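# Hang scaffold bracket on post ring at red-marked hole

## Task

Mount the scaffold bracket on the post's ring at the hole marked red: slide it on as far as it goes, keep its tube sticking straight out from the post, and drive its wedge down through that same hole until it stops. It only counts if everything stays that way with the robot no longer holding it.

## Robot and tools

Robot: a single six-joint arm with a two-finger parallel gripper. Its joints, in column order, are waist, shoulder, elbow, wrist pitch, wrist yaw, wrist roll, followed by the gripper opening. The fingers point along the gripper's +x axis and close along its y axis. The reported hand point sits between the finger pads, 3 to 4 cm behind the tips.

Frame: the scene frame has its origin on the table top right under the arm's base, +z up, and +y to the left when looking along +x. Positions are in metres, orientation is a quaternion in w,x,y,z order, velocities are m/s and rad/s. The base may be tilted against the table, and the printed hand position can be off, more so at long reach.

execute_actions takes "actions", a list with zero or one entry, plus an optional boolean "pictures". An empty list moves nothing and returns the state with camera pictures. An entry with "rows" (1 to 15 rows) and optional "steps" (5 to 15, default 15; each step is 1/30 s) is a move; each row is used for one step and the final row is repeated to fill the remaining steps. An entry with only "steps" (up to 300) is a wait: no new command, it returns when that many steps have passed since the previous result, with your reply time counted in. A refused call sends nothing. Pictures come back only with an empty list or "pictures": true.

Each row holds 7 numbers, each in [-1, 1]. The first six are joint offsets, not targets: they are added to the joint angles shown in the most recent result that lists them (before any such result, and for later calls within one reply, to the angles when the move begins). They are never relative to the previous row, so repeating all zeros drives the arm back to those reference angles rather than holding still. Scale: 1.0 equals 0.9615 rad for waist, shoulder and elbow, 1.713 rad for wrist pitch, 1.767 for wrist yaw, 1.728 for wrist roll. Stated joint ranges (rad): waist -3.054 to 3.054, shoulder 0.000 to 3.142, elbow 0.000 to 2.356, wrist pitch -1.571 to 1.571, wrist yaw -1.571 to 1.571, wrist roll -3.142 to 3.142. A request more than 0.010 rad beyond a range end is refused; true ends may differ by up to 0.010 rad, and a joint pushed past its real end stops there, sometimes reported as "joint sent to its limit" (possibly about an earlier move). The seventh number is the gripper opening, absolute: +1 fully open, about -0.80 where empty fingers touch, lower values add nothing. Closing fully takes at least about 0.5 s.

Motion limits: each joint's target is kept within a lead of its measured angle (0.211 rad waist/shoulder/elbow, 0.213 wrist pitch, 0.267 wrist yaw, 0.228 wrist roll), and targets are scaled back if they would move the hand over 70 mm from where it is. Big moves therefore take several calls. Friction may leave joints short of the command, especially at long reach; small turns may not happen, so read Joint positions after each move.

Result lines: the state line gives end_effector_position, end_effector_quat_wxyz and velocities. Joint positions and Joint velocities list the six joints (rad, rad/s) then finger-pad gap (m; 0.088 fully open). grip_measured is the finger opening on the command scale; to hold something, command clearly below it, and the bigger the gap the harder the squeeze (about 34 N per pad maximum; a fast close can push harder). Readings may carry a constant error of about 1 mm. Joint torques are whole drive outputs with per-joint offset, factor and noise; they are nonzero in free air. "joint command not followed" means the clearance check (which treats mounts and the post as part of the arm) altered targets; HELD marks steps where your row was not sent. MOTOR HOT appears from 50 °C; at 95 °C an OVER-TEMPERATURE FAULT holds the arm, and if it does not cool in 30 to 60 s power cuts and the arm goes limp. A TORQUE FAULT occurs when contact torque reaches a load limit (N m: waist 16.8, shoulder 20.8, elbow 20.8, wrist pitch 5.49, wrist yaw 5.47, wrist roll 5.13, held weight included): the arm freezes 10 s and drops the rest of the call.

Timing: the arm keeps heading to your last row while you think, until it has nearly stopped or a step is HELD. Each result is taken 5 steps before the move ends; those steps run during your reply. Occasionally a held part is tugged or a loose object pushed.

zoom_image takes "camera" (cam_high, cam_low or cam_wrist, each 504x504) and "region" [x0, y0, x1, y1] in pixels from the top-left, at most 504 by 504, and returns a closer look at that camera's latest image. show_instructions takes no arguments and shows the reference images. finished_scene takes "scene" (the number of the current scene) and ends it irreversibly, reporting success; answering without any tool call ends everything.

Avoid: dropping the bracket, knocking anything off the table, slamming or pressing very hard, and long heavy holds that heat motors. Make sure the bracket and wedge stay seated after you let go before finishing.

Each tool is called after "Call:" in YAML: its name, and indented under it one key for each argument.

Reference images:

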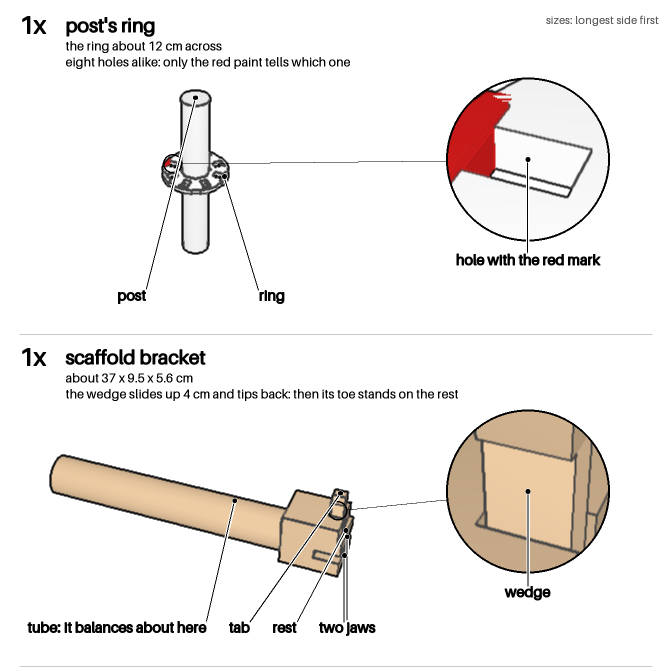

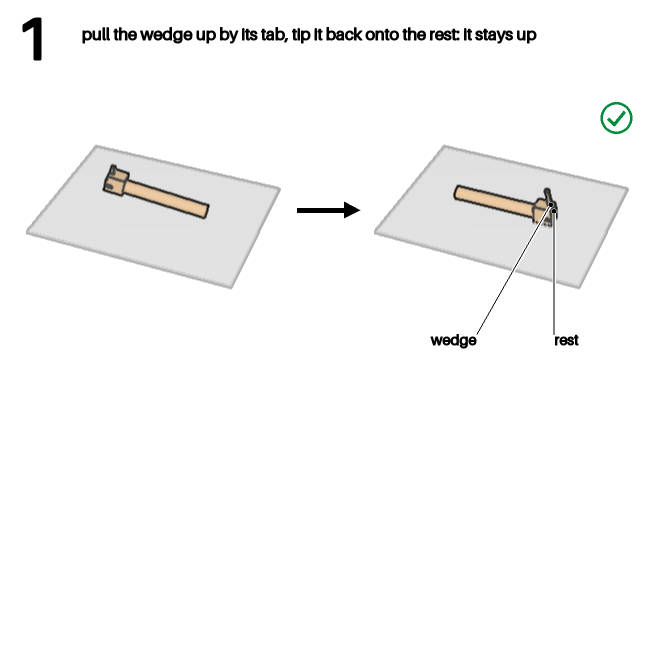

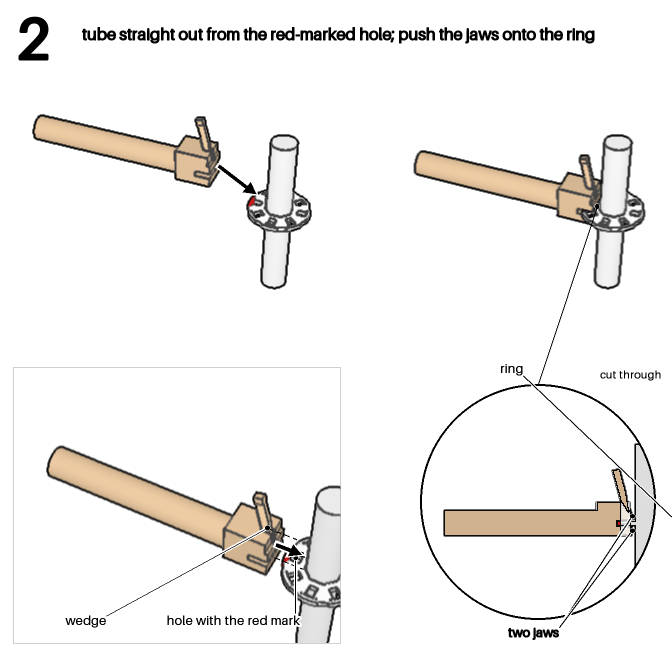

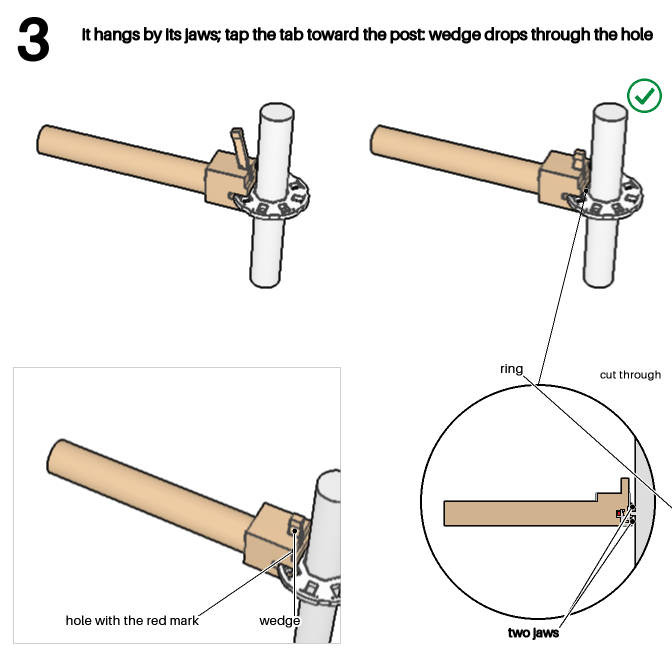

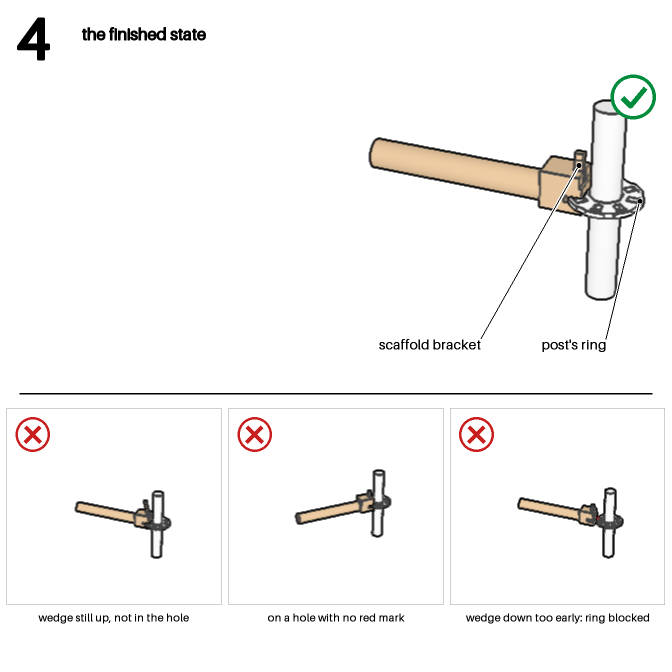

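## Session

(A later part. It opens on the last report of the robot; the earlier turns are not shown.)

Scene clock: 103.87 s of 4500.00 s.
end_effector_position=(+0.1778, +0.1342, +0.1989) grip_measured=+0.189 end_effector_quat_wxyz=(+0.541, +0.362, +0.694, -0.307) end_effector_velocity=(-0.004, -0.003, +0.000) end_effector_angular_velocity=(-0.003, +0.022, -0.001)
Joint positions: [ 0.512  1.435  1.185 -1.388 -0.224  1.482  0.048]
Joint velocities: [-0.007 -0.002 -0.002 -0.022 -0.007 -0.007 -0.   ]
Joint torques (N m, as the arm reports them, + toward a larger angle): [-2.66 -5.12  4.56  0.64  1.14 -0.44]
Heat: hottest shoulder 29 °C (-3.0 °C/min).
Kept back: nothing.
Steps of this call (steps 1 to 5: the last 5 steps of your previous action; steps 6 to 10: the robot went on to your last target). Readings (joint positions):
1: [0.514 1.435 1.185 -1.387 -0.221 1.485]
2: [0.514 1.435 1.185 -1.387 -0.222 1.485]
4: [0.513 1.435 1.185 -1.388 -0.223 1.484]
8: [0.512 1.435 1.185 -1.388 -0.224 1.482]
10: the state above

Call:
execute_actions:
  actions:
    - {"rows": [[0.03,0,0,0.002,0.0175,0.022,-0.6],[0.03,0,0,0.002,0.0175,0.022,-0.6],[0.03,0,0,0.002,0.0175,0.022,-0.6],[0.03,0,0,0.002,0.0175,0.022,-0.6],[0.03,0,0,0.002,0.0175,0.022,-0.6],[0.03,0,-0.006,0.004,0.0175,0.022,-0.6],[0.03,0,-0.006,0.004,0.0175,0.022,-0.6],[0.03,0,-0.006,0.004,0.0175,0.022,-0.6],[0.03,0,-0.006,0.004,0.0175,0.022,-0.6],[0.015,0,-0.006,0.004,0.0175,0.015,-0.6],[0.005,0,-0.006,0.004,0.0175,0.012,-0.6],[-0.005,0,-0.006,0.004,0.0175,0.010,-0.6]], "steps": 15}

Call:
execute_actions:
  actions:
    - {"steps": 10}
  pictures: true

Call:
zoom_image:
  camera: "cam_low"
  region: [200, 175, 250, 225]

Scene clock: 104.67 s of 4500.00 s.
end_effector_position=(+0.1783, +0.1351, +0.1974) grip_measured=+0.189 end_effector_quat_wxyz=(+0.551, +0.359, +0.684, -0.315) end_effector_velocity=(-0.002, -0.003, -0.002) end_effector_angular_velocity=(-0.012, +0.008, +0.019)
Joint positions: [ 0.534  1.435  1.183 -1.378 -0.194  1.511  0.048]
Joint velocities: [-0.002  0.002 -0.007 -0.007  0.007 -0.022  0.   ]
Joint torques (N m, as the arm reports them, + toward a larger angle): [-0.58 -5.08  4.42  0.14 -0.16  0.08]
Heat: hottest shoulder 29 °C (-3.0 °C/min).
Steps of this call (steps 1 to 14: the robot went on to your last target; steps 15 to 24: the first 10 steps of this action). Readings (joint positions):
15: [0.514 1.435 1.185 -1.387 -0.221 1.485]
16: [0.520 1.435 1.185 -1.384 -0.213 1.493]
18: [0.529 1.435 1.185 -1.382 -0.201 1.503]
22: [0.533 1.435 1.183 -1.379 -0.195 1.510]
24: the state above

Scene clock: 105.00 s of 4500.00 s.
end_effector_position=(+0.1785, +0.1347, +0.1976) grip_measured=+0.189 end_effector_quat_wxyz=(+0.548, +0.361, +0.687, -0.313) end_effector_velocity=(-0.002, -0.001, +0.000) end_effector_angular_velocity=(+0.004, +0.009, +0.004)
Joint positions: [ 0.525  1.435  1.183 -1.379 -0.204  1.503  0.048]
Joint velocities: [-0.002 -0.002 -0.002 -0.007 -0.007 -0.007 -0.   ]
Joint torques (N m, as the arm reports them, + toward a larger angle): [-1.97 -5.17  4.26  0.27  0.29 -0.1 ]
Heat: hottest shoulder 29 °C (-3.0 °C/min).
Kept back: nothing.
Steps of this call (steps 1 to 5: the last 5 steps of your previous action; steps 6 to 10: the robot went on to your last target). Readings (joint positions):
1: [0.534 1.435 1.183 -1.378 -0.194 1.511]
2: [0.532 1.435 1.183 -1.378 -0.196 1.510]
4: [0.528 1.435 1.183 -1.379 -0.201 1.506]
8: [0.526 1.435 1.183 -1.379 -0.204 1.503]
10: the state above

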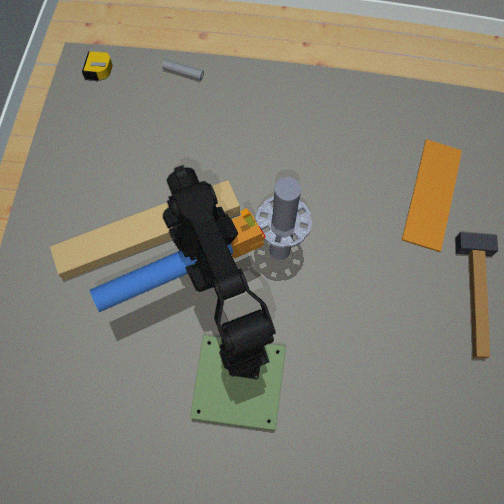

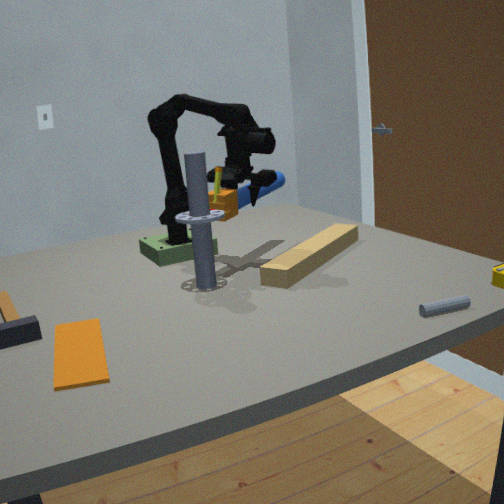

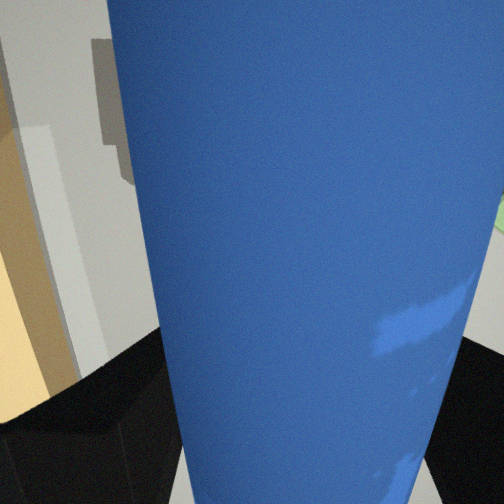

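Region (200, 175, 250, 225) of cam_low's 504x504 image, scaled by 10.080, with more detail than that image has.

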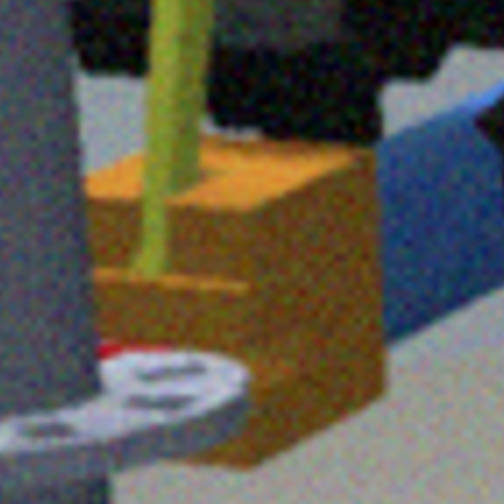

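Call:
execute_actions:
  actions:
    - {"rows": [[0.014,0,0.012,-0.002,0.007,0.006,-0.6],[0.014,0,0.012,-0.002,0.007,0.006,-0.6],[0.014,0,0.012,-0.002,0.007,0.006,-0.6],[0.014,0,0.02,-0.004,0.007,0.006,-0.6],[0.014,0,0.02,-0.004,0.007,0.006,-0.6],[0.014,0,0.02,-0.004,0.007,0.006,-0.6],[0.014,0,0.02,-0.004,0.007,0.006,-0.6],[0.014,0,0.02,-0.004,0.007,0.006,-0.6],[0.014,0,0.02,-0.004,0.007,0.006,-0.6],[0.0,0,0.02,-0.004,0.007,0.003,-0.6],[-0.008,0,0.02,-0.004,0.007,0.0,-0.6],[-0.016,0,0.02,-0.004,0.007,-0.002,-0.6]], "steps": 15}

Call:
execute_actions:
  actions:
    - {"steps": 10}

Call:
execute_actions:
  actions:
    - {"rows": [[0.012,0,0.012,-0.002,0.007,0.006,-0.6],[0.012,0,0.012,-0.002,0.007,0.006,-0.6],[0.012,0,0.012,-0.002,0.007,0.006,-0.6],[0.012,0,0.02,-0.004,0.007,0.006,-0.6],[0.012,0,0.02,-0.004,0.007,0.006,-0.6],[0.012,0,0.02,-0.004,0.007,0.006,-0.6],[0.012,0,0.02,-0.004,0.007,0.006,-0.6],[0.012,0,0.02,-0.004,0.007,0.006,-0.6],[0.012,0,0.02,-0.004,0.007,0.006,-0.6],[0.0,0,0.02,-0.004,0.007,0.003,-0.6],[-0.008,0,0.02,-0.004,0.007,0.0,-0.6],[-0.016,0,0.02,-0.004,0.007,-0.002,-0.6]], "steps": 15}

Call:
execute_actions:
  actions:
    - {"steps": 10}

Call:
execute_actions:
  actions:
    - {"rows": [[0.012,0,0.012,-0.002,0.007,0.006,-0.6],[0.012,0,0.012,-0.002,0.007,0.006,-0.6],[0.012,0,0.012,-0.002,0.007,0.006,-0.6],[0.012,0,0.02,-0.004,0.007,0.006,-0.6],[0.012,0,0.02,-0.004,0.007,0.006,-0.6],[0.012,0,0.02,-0.004,0.007,0.006,-0.6],[0.012,0,0.02,-0.004,0.007,0.006,-0.6],[0.012,0,0.02,-0.004,0.007,0.006,-0.6],[0.012,0,0.02,-0.004,0.007,0.006,-0.6],[0.0,0,0.02,-0.004,0.007,0.003,-0.6],[-0.008,0,0.02,-0.004,0.007,0.0,-0.6],[-0.016,0,0.02,-0.004,0.007,-0.002,-0.6]], "steps": 15}

Call:
execute_actions:
  actions:
    - {"steps": 10}

Scene clock: 106.13 s of 4500.00 s.
end_effector_position=(+0.1785, +0.1350, +0.1978) grip_measured=+0.189 end_effector_quat_wxyz=(+0.551, +0.359, +0.684, -0.315) end_effector_velocity=(-0.003, -0.004, +0.001) end_effector_angular_velocity=(-0.014, +0.010, +0.005)
Joint positions: [ 0.533  1.435  1.185 -1.379 -0.195  1.51   0.048]
Joint velocities: [-0.002 -0.002  0.002 -0.022  0.007 -0.007  0.   ]
Joint torques (N m, as the arm reports them, + toward a larger angle): [-0.54 -5.17  6.1  -0.09 -0.04  0.  ]
Heat: hottest shoulder 29 °C (-3.0 °C/min).
Steps of this call (steps 1 to 24: the robot went on to your last target; steps 25 to 34: the first 10 steps of this action). Readings (joint positions):
25: [0.525 1.435 1.183 -1.379 -0.205 1.502]
26: [0.527 1.435 1.183 -1.379 -0.203 1.504]
28: [0.530 1.435 1.183 -1.379 -0.198 1.507]
32: [0.532 1.435 1.184 -1.379 -0.195 1.510]
34: the state above

Scene clock: 106.47 s of 4500.00 s.
end_effector_position=(+0.1784, +0.1346, +0.1989) grip_measured=+0.189 end_effector_quat_wxyz=(+0.549, +0.360, +0.687, -0.313) end_effector_velocity=(-0.005, +0.000, +0.002) end_effector_angular_velocity=(+0.012, +0.025, +0.004)
Joint positions: [ 0.527  1.435  1.188 -1.385 -0.202  1.502  0.048]
Joint velocities: [-0.002 -0.002  0.002 -0.022 -0.022 -0.007 -0.   ]
Joint torques (N m, as the arm reports them, + toward a larger angle): [-1.76 -5.08  5.74  0.29  0.29 -0.1 ]
Heat: hottest shoulder 29 °C (-3.0 °C/min).
Kept back: nothing.
Steps of this call (steps 1 to 5: the last 5 steps of your previous action; steps 6 to 10: the robot went on to your last target). Readings (joint positions):
1: [0.532 1.435 1.185 -1.380 -0.195 1.510]
2: [0.531 1.435 1.186 -1.381 -0.197 1.508]
4: [0.528 1.435 1.187 -1.384 -0.200 1.504]
8: [0.527 1.435 1.188 -1.385 -0.202 1.503]
10: the state above

Scene clock: 106.80 s of 4500.00 s.
end_effector_position=(+0.1785, +0.1348, +0.1992) grip_measured=+0.189 end_effector_quat_wxyz=(+0.552, +0.359, +0.684, -0.315) end_effector_velocity=(-0.001, -0.000, +0.002) end_effector_angular_velocity=(+0.009, +0.000, +0.004)
Joint positions: [ 0.533  1.435  1.19  -1.385 -0.194  1.509  0.048]
Joint velocities: [-0.002 -0.007  0.002 -0.007 -0.007 -0.007 -0.   ]
Joint torques (N m, as the arm reports them, + toward a larger angle): [-0.39 -5.06  6.13 -0.07 -0.02  0.03]
Heat: hottest shoulder 29 °C (-3.0 °C/min).
Steps of this call (steps 1 to 10: the first 10 steps of this action). Readings (joint positions):
1: [0.527 1.435 1.188 -1.385 -0.202 1.502]
2: [0.528 1.435 1.188 -1.385 -0.200 1.503]
4: [0.530 1.435 1.188 -1.385 -0.197 1.506]
8: [0.533 1.435 1.190 -1.385 -0.194 1.509]
10: the state above

Scene clock: 107.13 s of 4500.00 s.
end_effector_position=(+0.1783, +0.1346, +0.2002) grip_measured=+0.189 end_effector_quat_wxyz=(+0.549, +0.359, +0.687, -0.313) end_effector_velocity=(-0.003, -0.002, +0.002) end_effector_angular_velocity=(-0.001, +0.017, -0.001)
Joint positions: [ 0.527  1.435  1.193 -1.39  -0.201  1.502  0.048]
Joint velocities: [-0.007 -0.002  0.002 -0.022 -0.007 -0.007 -0.   ]
Joint torques (N m, as the arm reports them, + toward a larger angle): [-1.69 -5.1   5.88  0.25  0.3  -0.1 ]
Heat: hottest shoulder 29 °C (-3.0 °C/min).
Kept back: nothing.
Steps of this call (steps 1 to 5: the last 5 steps of your previous action; steps 6 to 10: the robot went on to your last target). Readings (joint positions):
1: [0.533 1.435 1.190 -1.386 -0.194 1.509]
2: [0.532 1.435 1.191 -1.386 -0.196 1.508]
4: [0.529 1.435 1.192 -1.389 -0.199 1.503]
8: [0.528 1.435 1.193 -1.390 -0.201 1.502]
10: the state above

Scene clock: 107.47 s of 4500.00 s.
end_effector_position=(+0.1783, +0.1347, +0.2003) grip_measured=+0.189 end_effector_quat_wxyz=(+0.552, +0.358, +0.684, -0.315) end_effector_velocity=(-0.001, -0.000, +0.001) end_effector_angular_velocity=(+0.006, +0.005, +0.004)
Joint positions: [ 0.534  1.435  1.195 -1.39  -0.192  1.508  0.048]
Joint velocities: [-0.002 -0.002  0.002 -0.007 -0.007 -0.007 -0.   ]
Joint torques (N m, as the arm reports them, + toward a larger angle): [-0.43 -5.14  5.97 -0.05  0.    0.02]
Heat: hottest elbow 30 °C (-2.0 °C/min).
Steps of this call (steps 1 to 10: the first 10 steps of this action). Readings (joint positions):
1: [0.528 1.435 1.193 -1.390 -0.200 1.502]
2: [0.529 1.435 1.193 -1.390 -0.199 1.503]
4: [0.531 1.435 1.193 -1.390 -0.196 1.505]
8: [0.533 1.435 1.194 -1.390 -0.193 1.508]
10: the state above

Scene clock: 107.80 s of 4500.00 s.
end_effector_position=(+0.1782, +0.1344, +0.2013) grip_measured=+0.189 end_effector_quat_wxyz=(+0.550, +0.358, +0.686, -0.313) end_effector_velocity=(-0.002, -0.001, +0.000) end_effector_angular_velocity=(+0.004, +0.009, +0.004)
Joint positions: [ 0.528  1.435  1.198 -1.395 -0.2    1.501  0.048]
Joint velocities: [-0.002 -0.002 -0.002 -0.007 -0.007 -0.007 -0.   ]
Joint torques (N m, as the arm reports them, + toward a larger angle): [-1.63 -5.05  5.86  0.27  0.3  -0.07]
Heat: hottest elbow 30 °C (-2.0 °C/min).
Kept back: nothing.
Steps of this call (steps 1 to 5: the last 5 steps of your previous action; steps 6 to 10: the robot went on to your last target). Readings (joint positions):
1: [0.533 1.435 1.195 -1.391 -0.193 1.508]
2: [0.532 1.435 1.195 -1.392 -0.194 1.507]
4: [0.530 1.435 1.197 -1.394 -0.198 1.503]
8: [0.529 1.435 1.198 -1.395 -0.200 1.501]
10: the state above

Call:
execute_actions:
  actions:
    - {"rows": [[0.016,0,0,0,0.007,0.006,-0.6],[0.016,0,0,0,0.007,0.006,-0.6],[0.016,0,0,0,0.007,0.006,-0.6],[0.016,0,-0.01,0.006,0.007,0.006,-0.6],[0.016,0,-0.018,0.011,0.007,0.006,-0.6],[0.016,0,-0.022,0.013,0.007,0.006,-0.6],[0.016,0,-0.022,0.013,0.007,0.006,-0.6],[0.016,0,-0.022,0.013,0.007,0.006,-0.6],[0.016,0,-0.022,0.013,0.007,0.006,-0.6],[0.016,0,-0.022,0.013,0.007,0.006,-0.6],[0.0,0,-0.022,0.013,0.007,0.003,-0.6],[-0.016,0,-0.022,0.013,0.007,-0.002,-0.6]], "steps": 15}

Call:
execute_actions:
  actions:
    - {"steps": 12}

Call:
execute_actions:
  actions:
    - {"rows": [[0.014,0,0,0,0.007,0.006,-0.6],[0.014,0,0,0,0.007,0.006,-0.6],[0.014,0,0,0,0.007,0.006,-0.6],[0.014,0,-0.005,0.003,0.007,0.006,-0.6],[0.014,0,-0.005,0.003,0.007,0.006,-0.6],[0.014,0,-0.005,0.003,0.007,0.006,-0.6],[0.014,0,-0.005,0.003,0.007,0.006,-0.6],[0.014,0,-0.005,0.003,0.007,0.006,-0.6],[0.014,0,-0.005,0.003,0.007,0.006,-0.6],[0.0,0,-0.005,0.003,0.007,0.003,-0.6],[-0.008,0,-0.005,0.003,0.007,0.0,-0.6],[-0.016,0,-0.005,0.003,0.007,-0.002,-0.6]], "steps": 15}

Call:
execute_actions:
  actions:
    - {"steps": 12}

Call:
execute_actions:
  actions:
    - {"rows": [[0.014,0,0,0,0.007,0.006,-0.6],[0.014,0,0,0,0.007,0.006,-0.6],[0.014,0,0,0,0.007,0.006,-0.6],[0.014,0,-0.005,0.003,0.007,0.006,-0.6],[0.014,0,-0.005,0.003,0.007,0.006,-0.6],[0.014,0,-0.005,0.003,0.007,0.006,-0.6],[0.014,0,-0.005,0.003,0.007,0.006,-0.6],[0.014,0,-0.005,0.003,0.007,0.006,-0.6],[0.014,0,-0.005,0.003,0.007,0.006,-0.6],[0.0,0,-0.005,0.003,0.007,0.003,-0.6],[-0.008,0,-0.005,0.003,0.007,0.0,-0.6],[-0.016,0,-0.005,0.003,0.007,-0.002,-0.6]], "steps": 15}

Call:
execute_actions:
  actions:
    - {"steps": 12}

Scene clock: 109.53 s of 4500.00 s.
end_effector_position=(+0.1782, +0.1349, +0.1975) grip_measured=+0.189 end_effector_quat_wxyz=(+0.555, +0.356, +0.682, -0.316) end_effector_velocity=(-0.005, -0.002, -0.007) end_effector_angular_velocity=(-0.006, +0.024, -0.010)
Joint positions: [ 0.54   1.435  1.185 -1.38  -0.185  1.514  0.048]
Joint velocities: [-0.002 -0.002 -0.032  0.007 -0.007  0.007 -0.   ]
Joint torques (N m, as the arm reports them, + toward a larger angle): [ 0.25 -5.14  4.16  0.68 -0.28 -0.11]
Heat: hottest elbow 30 °C (-2.0 °C/min).
Steps of this call (steps 1 to 15: the robot went on to your last target; steps 16 to 42: nothing new was sent; steps 43 to 52: the first 10 steps of this action). Readings (joint positions):
43: [0.529 1.435 1.198 -1.395 -0.199 1.501]
44: [0.530 1.435 1.198 -1.395 -0.197 1.503]
46: [0.533 1.435 1.197 -1.394 -0.192 1.506]
50: [0.539 1.435 1.188 -1.383 -0.185 1.513]
52: the state above

Scene clock: 109.93 s of 4500.00 s.
end_effector_position=(+0.1782, +0.1346, +0.1971) grip_measured=+0.188 end_effector_quat_wxyz=(+0.551, +0.358, +0.686, -0.313) end_effector_velocity=(-0.001, -0.001, +0.000) end_effector_angular_velocity=(+0.004, +0.009, -0.001)
Joint positions: [ 0.53   1.435  1.181 -1.379 -0.198  1.503  0.048]
Joint velocities: [-0.007 -0.002 -0.002 -0.007 -0.007 -0.007  0.   ]
Joint torques (N m, as the arm reports them, + toward a larger angle): [-1.75 -5.13  4.09  0.76  0.27 -0.19]
Heat: hottest elbow 30 °C (-2.0 °C/min).
Kept back: nothing.
Steps of this call (steps 1 to 5: the last 5 steps of your previous action; steps 6 to 12: the robot went on to your last target). Readings (joint positions):
1: [0.540 1.435 1.184 -1.379 -0.185 1.514]
2: [0.538 1.435 1.183 -1.379 -0.187 1.513]
4: [0.533 1.435 1.182 -1.379 -0.193 1.507]
8: [0.531 1.435 1.181 -1.379 -0.197 1.503]
12: the state above

Scene clock: 110.27 s of 4500.00 s.
end_effector_position=(+0.1784, +0.1349, +0.1960) grip_measured=+0.188 end_effector_quat_wxyz=(+0.554, +0.357, +0.683, -0.316) end_effector_velocity=(-0.002, -0.000, -0.001) end_effector_angular_velocity=(+0.001, +0.013, +0.004)
Joint positions: [ 0.537  1.435  1.178 -1.373 -0.188  1.512  0.048]
Joint velocities: [-0.002  0.002 -0.002 -0.007 -0.007 -0.007 -0.   ]
Joint torques (N m, as the arm reports them, + toward a larger angle): [-0.46 -5.12  4.43  0.35 -0.03 -0.06]
Heat: hottest elbow 30 °C (-2.0 °C/min).
Steps of this call (steps 1 to 10: the first 10 steps of this action). Readings (joint positions):
1: [0.530 1.435 1.181 -1.378 -0.197 1.503]
2: [0.532 1.435 1.181 -1.377 -0.195 1.506]
4: [0.534 1.435 1.180 -1.376 -0.192 1.508]
8: [0.537 1.435 1.179 -1.373 -0.189 1.511]
10: the state above

Scene clock: 110.67 s of 4500.00 s.
end_effector_position=(+0.1783, +0.1347, +0.1962) grip_measured=+0.188 end_effector_quat_wxyz=(+0.551, +0.358, +0.685, -0.314) end_effector_velocity=(-0.002, -0.002, +0.001) end_effector_angular_velocity=(+0.006, +0.005, -0.000)
Joint positions: [ 0.532  1.435  1.178 -1.374 -0.195  1.505  0.048]
Joint velocities: [-0.007 -0.007 -0.002 -0.007 -0.007 -0.007  0.   ]
Joint torques (N m, as the arm reports them, + toward a larger angle): [-1.73 -5.08  4.38  0.45  0.27 -0.2 ]
Heat: hottest elbow 30 °C (-2.0 °C/min).
Kept back: nothing.
Steps of this call (steps 1 to 5: the last 5 steps of your previous action; steps 6 to 12: the robot went on to your last target). Readings (joint positions):
1: [0.537 1.435 1.178 -1.373 -0.189 1.512]
2: [0.536 1.435 1.178 -1.373 -0.190 1.511]
4: [0.534 1.435 1.178 -1.374 -0.192 1.508]
8: [0.532 1.435 1.178 -1.374 -0.195 1.506]
12: the state above

Scene clock: 111.00 s of 4500.00 s.
end_effector_position=(+0.1786, +0.1350, +0.1953) grip_measured=+0.188 end_effector_quat_wxyz=(+0.555, +0.357, +0.682, -0.316) end_effector_velocity=(+0.002, +0.002, -0.001) end_effector_angular_velocity=(+0.018, -0.014, +0.019)
Joint positions: [ 0.539  1.435  1.176 -1.369 -0.185  1.515  0.048]
Joint velocities: [-0.002 -0.002 -0.007  0.022 -0.007 -0.022 -0.   ]
Joint torques (N m, as the arm reports them, + toward a larger angle): [-0.54 -5.15  4.45  0.37 -0.06 -0.07]
Heat: hottest elbow 30 °C (-2.0 °C/min).
Steps of this call (steps 1 to 10: the first 10 steps of this action). Readings (joint positions):
1: [0.532 1.435 1.178 -1.374 -0.195 1.506]
2: [0.533 1.435 1.178 -1.374 -0.193 1.507]
4: [0.536 1.435 1.178 -1.373 -0.190 1.510]
8: [0.538 1.435 1.176 -1.370 -0.186 1.514]
10: the state above

Scene clock: 111.40 s of 4500.00 s.
end_effector_position=(+0.1785, +0.1349, +0.1955) grip_measured=+0.188 end_effector_quat_wxyz=(+0.552, +0.358, +0.684, -0.314) end_effector_velocity=(-0.004, -0.002, +0.002) end_effector_angular_velocity=(-0.001, +0.017, +0.004)
Joint positions: [ 0.533  1.435  1.175 -1.37  -0.193  1.508  0.048]
Joint velocities: [-0.002 -0.002  0.002 -0.022 -0.007 -0.007  0.   ]
Joint torques (N m, as the arm reports them, + toward a larger angle): [-1.78 -5.13  4.4   0.46  0.28 -0.2 ]
Heat: hottest elbow 30 °C (-2.0 °C/min).
Kept back: nothing.
Steps of this call (steps 1 to 5: the last 5 steps of your previous action; steps 6 to 12: the robot went on to your last target). Readings (joint positions):
1: [0.539 1.435 1.176 -1.369 -0.186 1.515]
2: [0.538 1.435 1.176 -1.369 -0.187 1.514]
4: [0.535 1.435 1.175 -1.370 -0.190 1.511]
8: [0.533 1.435 1.175 -1.370 -0.193 1.509]
12: the state above

Call:
execute_actions:
  actions:
    - {"rows": [[0.08,0,0,0,0,0.045,-0.6],[0.08,0,0.05,-0.03,0,0.045,-0.6],[0.08,0,0.12,-0.068,0,0.0,-0.6],[0.08,0,0.2,-0.112,0,-0.12,-0.6],[0.08,0,0.2,-0.112,0,-0.265,-0.6]], "steps": 15}

Call:
execute_actions:
  actions:
    - {"steps": 25}
  pictures: true

Call:
zoom_image:
  camera: "cam_low"
  region: [190, 150, 290, 230]

Scene clock: 112.67 s of 4500.00 s.
end_effector_position=(+0.1659, +0.1457, +0.2377) grip_measured=+0.188 end_effector_quat_wxyz=(+0.614, +0.225, +0.738, -0.167) end_effector_velocity=(-0.031, -0.011, +0.029) end_effector_angular_velocity=(+0.098, -0.017, +1.005)
Joint positions: [ 0.606  1.44   1.348 -1.543 -0.191  1.148  0.048]
Joint velocities: [ 0.022 -0.002  0.105 -0.227 -0.022 -1.004 -0.   ]
Joint torques (N m, as the arm reports them, + toward a larger angle): [ 0.08 -5.61  5.31  0.15 -0.27 -0.07]
Heat: hottest elbow 30 °C (-1.0 °C/min).
Steps of this call (steps 1 to 15: the robot went on to your last target; steps 16 to 28: nothing new was sent; steps 29 to 38: the first 10 steps of this action). Readings (joint positions):
29: [0.538 1.436 1.175 -1.370 -0.189 1.519]
30: [0.553 1.436 1.179 -1.374 -0.185 1.539]
32: [0.582 1.446 1.222 -1.448 -0.188 1.492]
36: [0.604 1.442 1.330 -1.523 -0.191 1.241]
38: the state above

Scene clock: 113.50 s of 4500.00 s.
end_effector_position=(+0.1632, +0.1443, +0.2387) grip_measured=+0.188 end_effector_quat_wxyz=(+0.620, +0.192, +0.748, -0.135) end_effector_velocity=(-0.002, -0.003, -0.001) end_effector_angular_velocity=(-0.014, +0.007, -0.009)
Joint positions: [ 0.607  1.44   1.351 -1.559 -0.191  1.053  0.048]
Joint velocities: [-0.002 -0.002 -0.007 -0.007  0.007  0.007 -0.   ]
Joint torques (N m, as the arm reports them, + toward a larger angle): [ 0.22 -5.62  6.01  0.13 -0.31 -0.08]
Heat: hottest elbow 30 °C (-1.0 °C/min).
Kept back: nothing.
Steps of this call (steps 1 to 5: the last 5 steps of your previous action; steps 6 to 25: the robot went on to your last target). Readings (joint positions):
1: [0.606 1.440 1.349 -1.548 -0.191 1.120]
2: [0.607 1.440 1.350 -1.552 -0.191 1.101]
4: [0.607 1.440 1.350 -1.555 -0.191 1.078]
8: [0.607 1.440 1.351 -1.558 -0.191 1.059]
25: the state above

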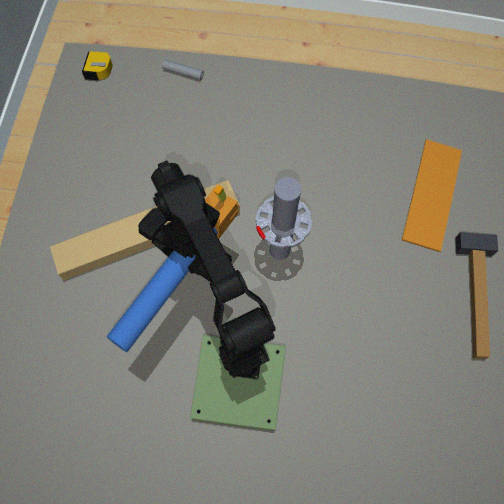

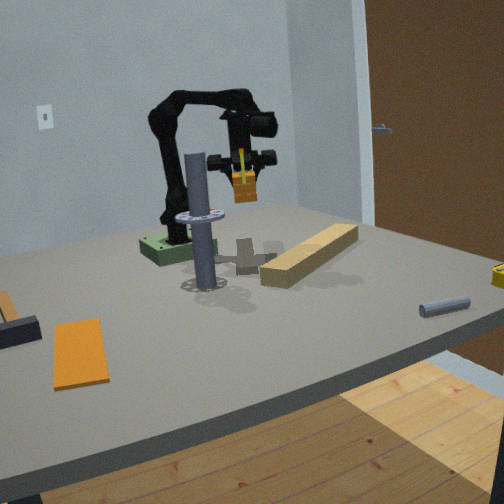

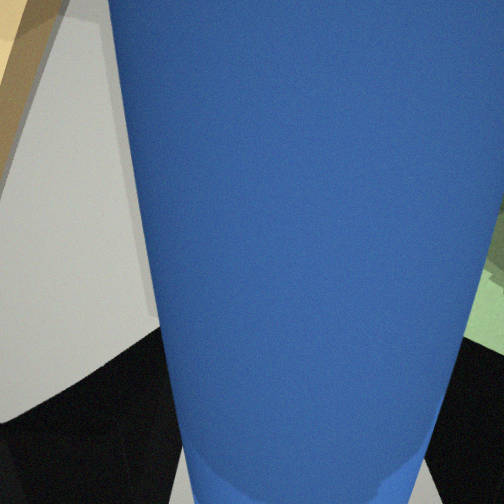

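Region (190, 150, 290, 230) of cam_low's 504x504 image, scaled by 5.040, with more detail than that image has; it fills the top 403 rows of this view, and the rest is white.

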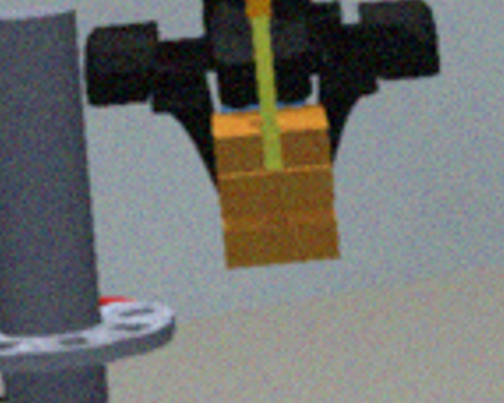

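Call:
execute_actions:
  actions: []

Scene clock: 114.40 s of 4500.00 s.
end_effector_position=(+0.1632, +0.1443, +0.2387) grip_measured=+0.188 end_effector_quat_wxyz=(+0.620, +0.192, +0.748, -0.135) end_effector_velocity=(-0.005, -0.002, +0.000) end_effector_angular_velocity=(-0.003, +0.020, +0.019)
Joint positions: [ 0.607  1.44   1.351 -1.559 -0.191  1.053  0.048]
Joint velocities: [-0.002 -0.002 -0.002 -0.022 -0.007 -0.022 -0.   ]
Joint torques (N m, as the arm reports them, + toward a larger angle): [ 0.2  -5.65  6.05  0.13 -0.3  -0.09]
Heat: hottest elbow 30 °C (-1.0 °C/min).
Kept back: nothing.
Steps of this call (steps 1 to 15: the robot went on to your last target; steps 16 to 27: nothing new was sent). Readings (joint positions):
1: [0.607 1.440 1.351 -1.559 -0.191 1.053]
2: [0.607 1.440 1.351 -1.559 -0.191 1.053]
4: [0.607 1.440 1.351 -1.559 -0.191 1.053]
8: [0.607 1.440 1.351 -1.559 -0.191 1.053]
27: the state above
The arm was judged still, so your last target was given up. Only a new action makes it travel on or press farther. Fingers that are still opening or closing keep moving.

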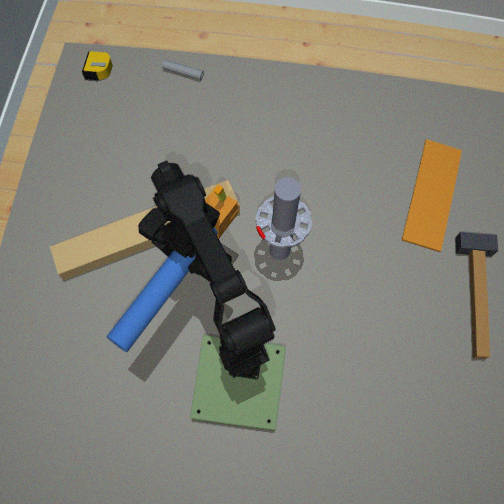

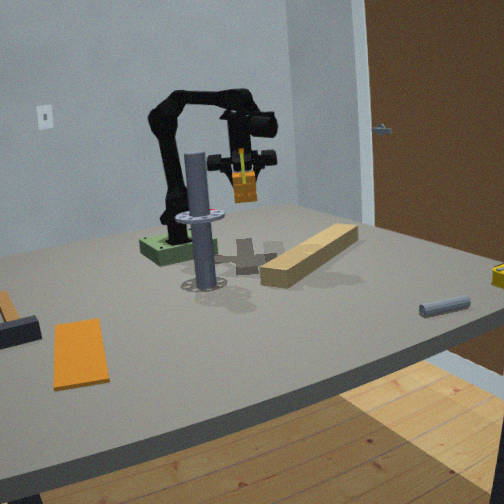

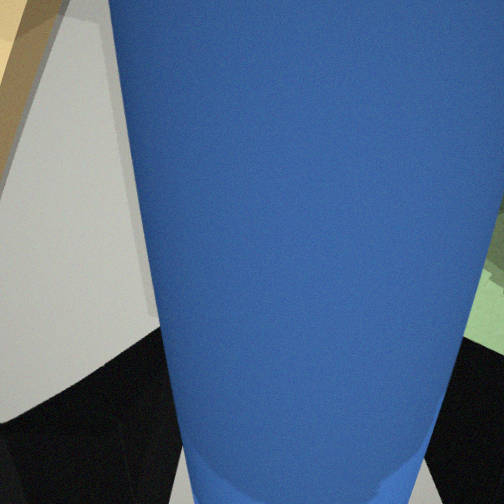

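Call:
zoom_image:
  camera: "cam_low"
  region: [170, 140, 290, 240]

Call:
zoom_image:
  camera: "cam_high"
  region: [190, 160, 330, 290]

Region (170, 140, 290, 240) of cam_low's 504x504 image, scaled by 4.200, with more detail than that image has.

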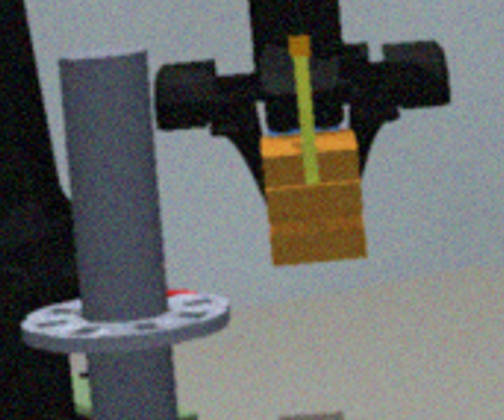

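Region (190, 160, 330, 290) of cam_high's 504x504 image, scaled by 3.600, with more detail than that image has; it fills the top 468 rows of this view, and the rest is white.

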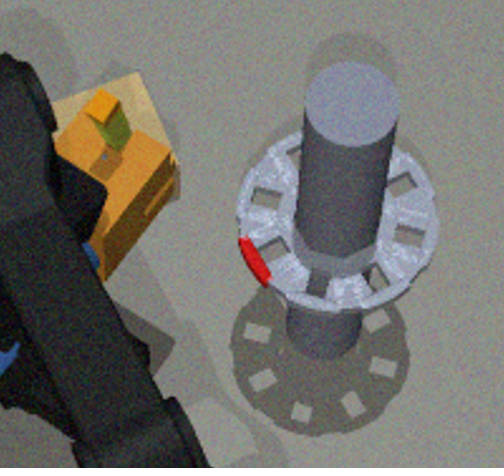

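Call:
zoom_image:
  camera: "cam_low"
  region: [225, 165, 265, 205]

Call:
zoom_image:
  camera: "cam_high"
  region: [200, 170, 250, 240]

Region (225, 165, 265, 205) of cam_low's 504x504 image, scaled by 12.600, with more detail than that image has.

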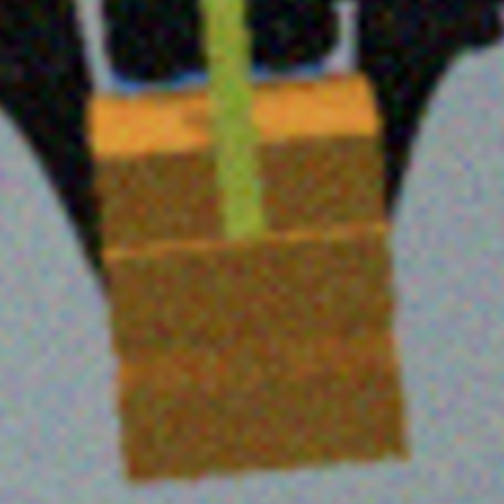

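Region (200, 170, 250, 240) of cam_high's 504x504 image, scaled by 7.200, with more detail than that image has; it fills the left 360 columns of this view, and the rest is white.

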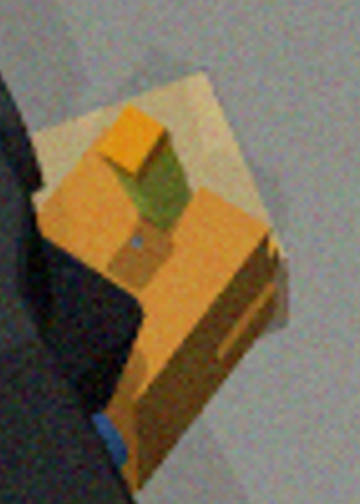

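Call:
execute_actions:
  actions:
    - {"rows": [[0,0,0,0,0,0.06,-0.6],[0,0,0,0,0,0.12,-0.6],[0,0,0,0,0,0.18,-0.6],[0,0,0,0,0,0.24,-0.6],[0,0,0,0,0,0.309,-0.6]], "steps": 15}

Call:
execute_actions:
  actions:
    - {"steps": 20}

Scene clock: 117.43 s of 4500.00 s.
end_effector_position=(+0.1632, +0.1444, +0.2388) grip_measured=+0.188 end_effector_quat_wxyz=(+0.558, +0.332, +0.696, -0.306) end_effector_velocity=(-0.002, -0.001, -0.002) end_effector_angular_velocity=(-0.094, +0.088, -0.570)
Joint positions: [ 0.607  1.44   1.352 -1.559 -0.191  1.526  0.048]
Joint velocities: [-0.002  0.002 -0.007 -0.007 -0.007  0.579  0.   ]
Joint torques (N m, as the arm reports them, + toward a larger angle): [-0.13 -5.07  4.42  0.35 -0.16  0.05]
Heat: hottest elbow 30 °C (-1.0 °C/min).
Steps of this call (steps 1 to 81: nothing new was sent; steps 82 to 91: the first 10 steps of this action). Readings (joint positions):
82: [0.607 1.440 1.352 -1.559 -0.191 1.070]
83: [0.607 1.440 1.352 -1.559 -0.191 1.116]
85: [0.607 1.440 1.352 -1.559 -0.191 1.239]
89: [0.607 1.440 1.352 -1.559 -0.191 1.471]
91: the state above

Scene clock: 118.10 s of 4500.00 s.
end_effector_position=(+0.1632, +0.1444, +0.2387) grip_measured=+0.188 end_effector_quat_wxyz=(+0.548, +0.348, +0.687, -0.326) end_effector_velocity=(-0.001, +0.002, -0.001) end_effector_angular_velocity=(+0.018, +0.011, -0.011)
Joint positions: [ 0.607  1.44   1.351 -1.559 -0.191  1.584  0.048]
Joint velocities: [-0.002 -0.002 -0.007  0.007 -0.022  0.007 -0.   ]
Joint torques (N m, as the arm reports them, + toward a larger angle): [-0.14 -5.06  4.42  0.34 -0.15  0.06]
Heat: hottest elbow 30 °C (-1.0 °C/min).
Kept back: nothing.
Steps of this call (steps 1 to 5: the last 5 steps of your previous action; steps 6 to 20: the robot went on to your last target). Readings (joint positions):
1: [0.607 1.440 1.352 -1.559 -0.191 1.543]
2: [0.607 1.440 1.352 -1.559 -0.191 1.554]
4: [0.607 1.440 1.352 -1.559 -0.191 1.569]
8: [0.607 1.440 1.352 -1.559 -0.191 1.580]
20: the state above

Call:
execute_actions:
  actions:
    - {"rows": [[0,0,-0.04,0.024,0,0,-0.6],[0,-0.002,-0.08,0.048,0,0,-0.6],[0,-0.004,-0.12,0.072,0,0,-0.6],[0,-0.005,-0.15,0.09,0,0,-0.6],[0,-0.005,-0.178,0.107,0,0,-0.6]], "steps": 15}

Call:
execute_actions:
  actions:
    - {"steps": 20}
  pictures: true

Call:
zoom_image:
  camera: "cam_low"
  region: [180, 160, 280, 240]

Call:
zoom_image:
  camera: "cam_high"
  region: [200, 170, 330, 280]

Scene clock: 118.63 s of 4500.00 s.
end_effector_position=(+0.1660, +0.1461, +0.1963) grip_measured=+0.188 end_effector_quat_wxyz=(+0.548, +0.347, +0.687, -0.328) end_effector_velocity=(+0.017, +0.012, -0.022) end_effector_angular_velocity=(+0.065, -0.082, +0.019)
Joint positions: [ 0.607  1.443  1.185 -1.393 -0.191  1.584  0.048]
Joint velocities: [-0.002 -0.002 -0.085  0.183 -0.007 -0.022 -0.   ]
Joint torques (N m, as the arm reports them, + toward a larger angle): [-0.01 -6.01  4.84  0.55 -0.15 -0.01]
Heat: hottest elbow 30 °C (-1.0 °C/min).
Steps of this call (steps 1 to 6: the robot went on to your last target; steps 7 to 16: the first 10 steps of this action). Readings (joint positions):
7: [0.607 1.440 1.346 -1.553 -0.191 1.584]
8: [0.607 1.439 1.334 -1.536 -0.191 1.584]
10: [0.607 1.438 1.288 -1.478 -0.191 1.584]
14: [0.607 1.443 1.198 -1.408 -0.191 1.584]
16: the state above

Scene clock: 119.30 s of 4500.00 s.
end_effector_position=(+0.1681, +0.1475, +0.1952) grip_measured=+0.188 end_effector_quat_wxyz=(+0.550, +0.350, +0.686, -0.324) end_effector_velocity=(-0.003, +0.000, +0.000) end_effector_angular_velocity=(+0.005, +0.007, +0.024)
Joint positions: [ 0.607  1.443  1.181 -1.378 -0.191  1.584  0.048]
Joint velocities: [ 0.002 -0.002 -0.002 -0.007 -0.007 -0.022 -0.   ]
Joint torques (N m, as the arm reports them, + toward a larger angle): [-0.05 -6.08  4.48  0.5  -0.18 -0.01]
Heat: hottest elbow 30 °C (-1.0 °C/min).
Kept back: nothing.
Steps of this call (steps 1 to 5: the last 5 steps of your previous action; steps 6 to 20: the robot went on to your last target). Readings (joint positions):
1: [0.607 1.443 1.183 -1.388 -0.191 1.584]
2: [0.607 1.443 1.183 -1.384 -0.191 1.584]
4: [0.607 1.443 1.183 -1.381 -0.191 1.584]
8: [0.607 1.443 1.182 -1.379 -0.191 1.584]
20: the state above

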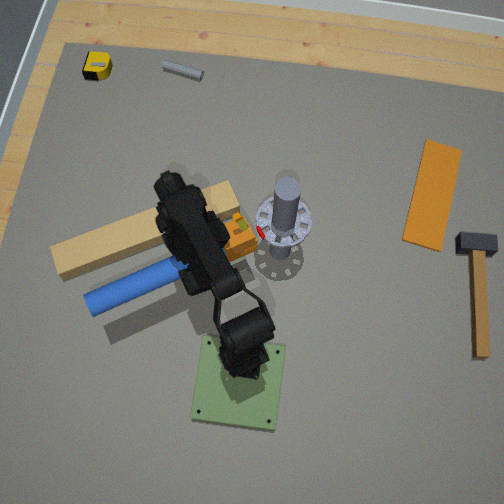

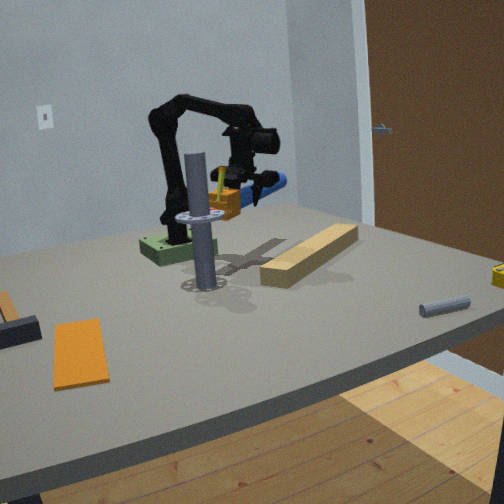

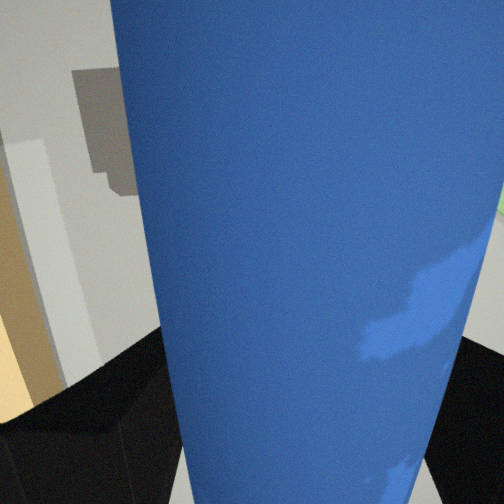

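Region (180, 160, 280, 240) of cam_low's 504x504 image, scaled by 5.040, with more detail than that image has; it fills the top 403 rows of this view, and the rest is white.

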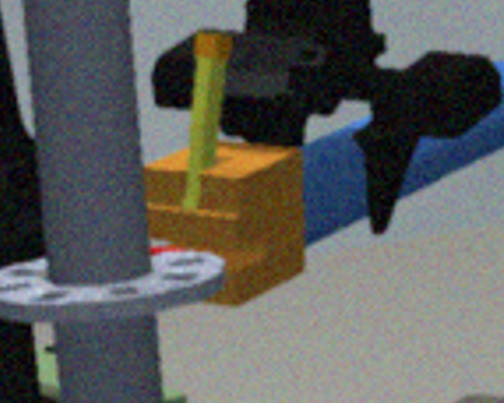

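Region (200, 170, 330, 280) of cam_high's 504x504 image, scaled by 3.877, with more detail than that image has; it fills the top 426 rows of this view, and the rest is white.

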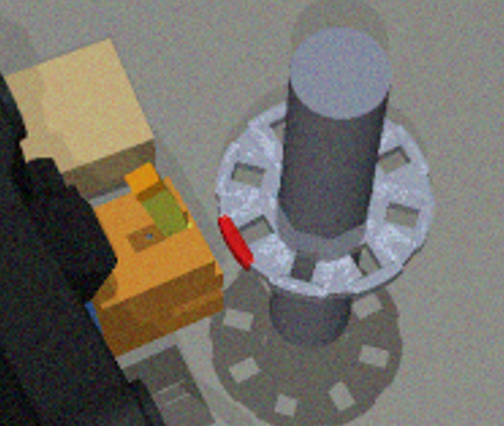

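Call:
zoom_image:
  camera: "cam_low"
  region: [200, 175, 250, 225]

Region (200, 175, 250, 225) of cam_low's 504x504 image, scaled by 10.080, with more detail than that image has.

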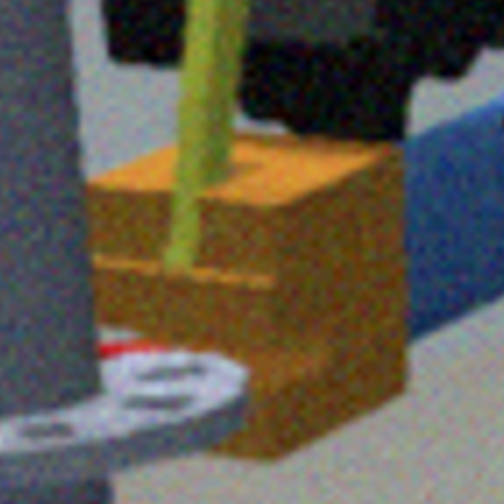

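Call:
execute_actions:
  actions:
    - {"rows": [[0,0,0.03,-0.009,0,0,-0.6]], "steps": 12}

Call:
execute_actions:
  actions:
    - {"steps": 10}

Scene clock: 120.73 s of 4500.00 s.
end_effector_position=(+0.1684, +0.1477, +0.1977) grip_measured=+0.188 end_effector_quat_wxyz=(+0.550, +0.351, +0.686, -0.323) end_effector_velocity=(-0.002, +0.002, +0.007) end_effector_angular_velocity=(+0.021, +0.009, +0.004)
Joint positions: [ 0.607  1.443  1.191 -1.387 -0.191  1.584  0.048]
Joint velocities: [-0.002 -0.002  0.022 -0.022 -0.022 -0.007 -0.001]
Joint torques (N m, as the arm reports them, + toward a larger angle): [-0.08 -5.24  5.97  0.05 -0.16 -0.01]
Heat: hottest elbow 30 °C (-1.0 °C/min).
Steps of this call (steps 1 to 15: the robot went on to your last target; steps 16 to 36: nothing new was sent; steps 37 to 43: the first 7 steps of this action). Readings (joint positions):
37: [0.607 1.443 1.181 -1.378 -0.191 1.584]
38: [0.607 1.443 1.182 -1.379 -0.191 1.584]
40: [0.607 1.443 1.187 -1.385 -0.191 1.584]
43: the state above

Scene clock: 121.07 s of 4500.00 s.
end_effector_position=(+0.1683, +0.1476, +0.1981) grip_measured=+0.188 end_effector_quat_wxyz=(+0.550, +0.351, +0.686, -0.324) end_effector_velocity=(-0.002, -0.001, +0.000) end_effector_angular_velocity=(+0.005, +0.007, +0.019)
Joint positions: [ 0.607  1.443  1.193 -1.389 -0.191  1.584  0.048]
Joint velocities: [-0.002 -0.002 -0.002 -0.007 -0.007 -0.022 -0.   ]
Joint torques (N m, as the arm reports them, + toward a larger angle): [-0.1  -5.16  6.02  0.07 -0.15  0.  ]
Heat: hottest elbow 30 °C (-1.0 °C/min).
Kept back: nothing.
Steps of this call (steps 1 to 5: the last 5 steps of your previous action; steps 6 to 10: the robot went on to your last target). Readings (joint positions):
1: [0.607 1.443 1.192 -1.387 -0.191 1.584]
2: [0.607 1.443 1.192 -1.388 -0.191 1.584]
4: [0.607 1.443 1.193 -1.389 -0.191 1.584]
8: [0.607 1.443 1.193 -1.389 -0.191 1.584]
10: the state above


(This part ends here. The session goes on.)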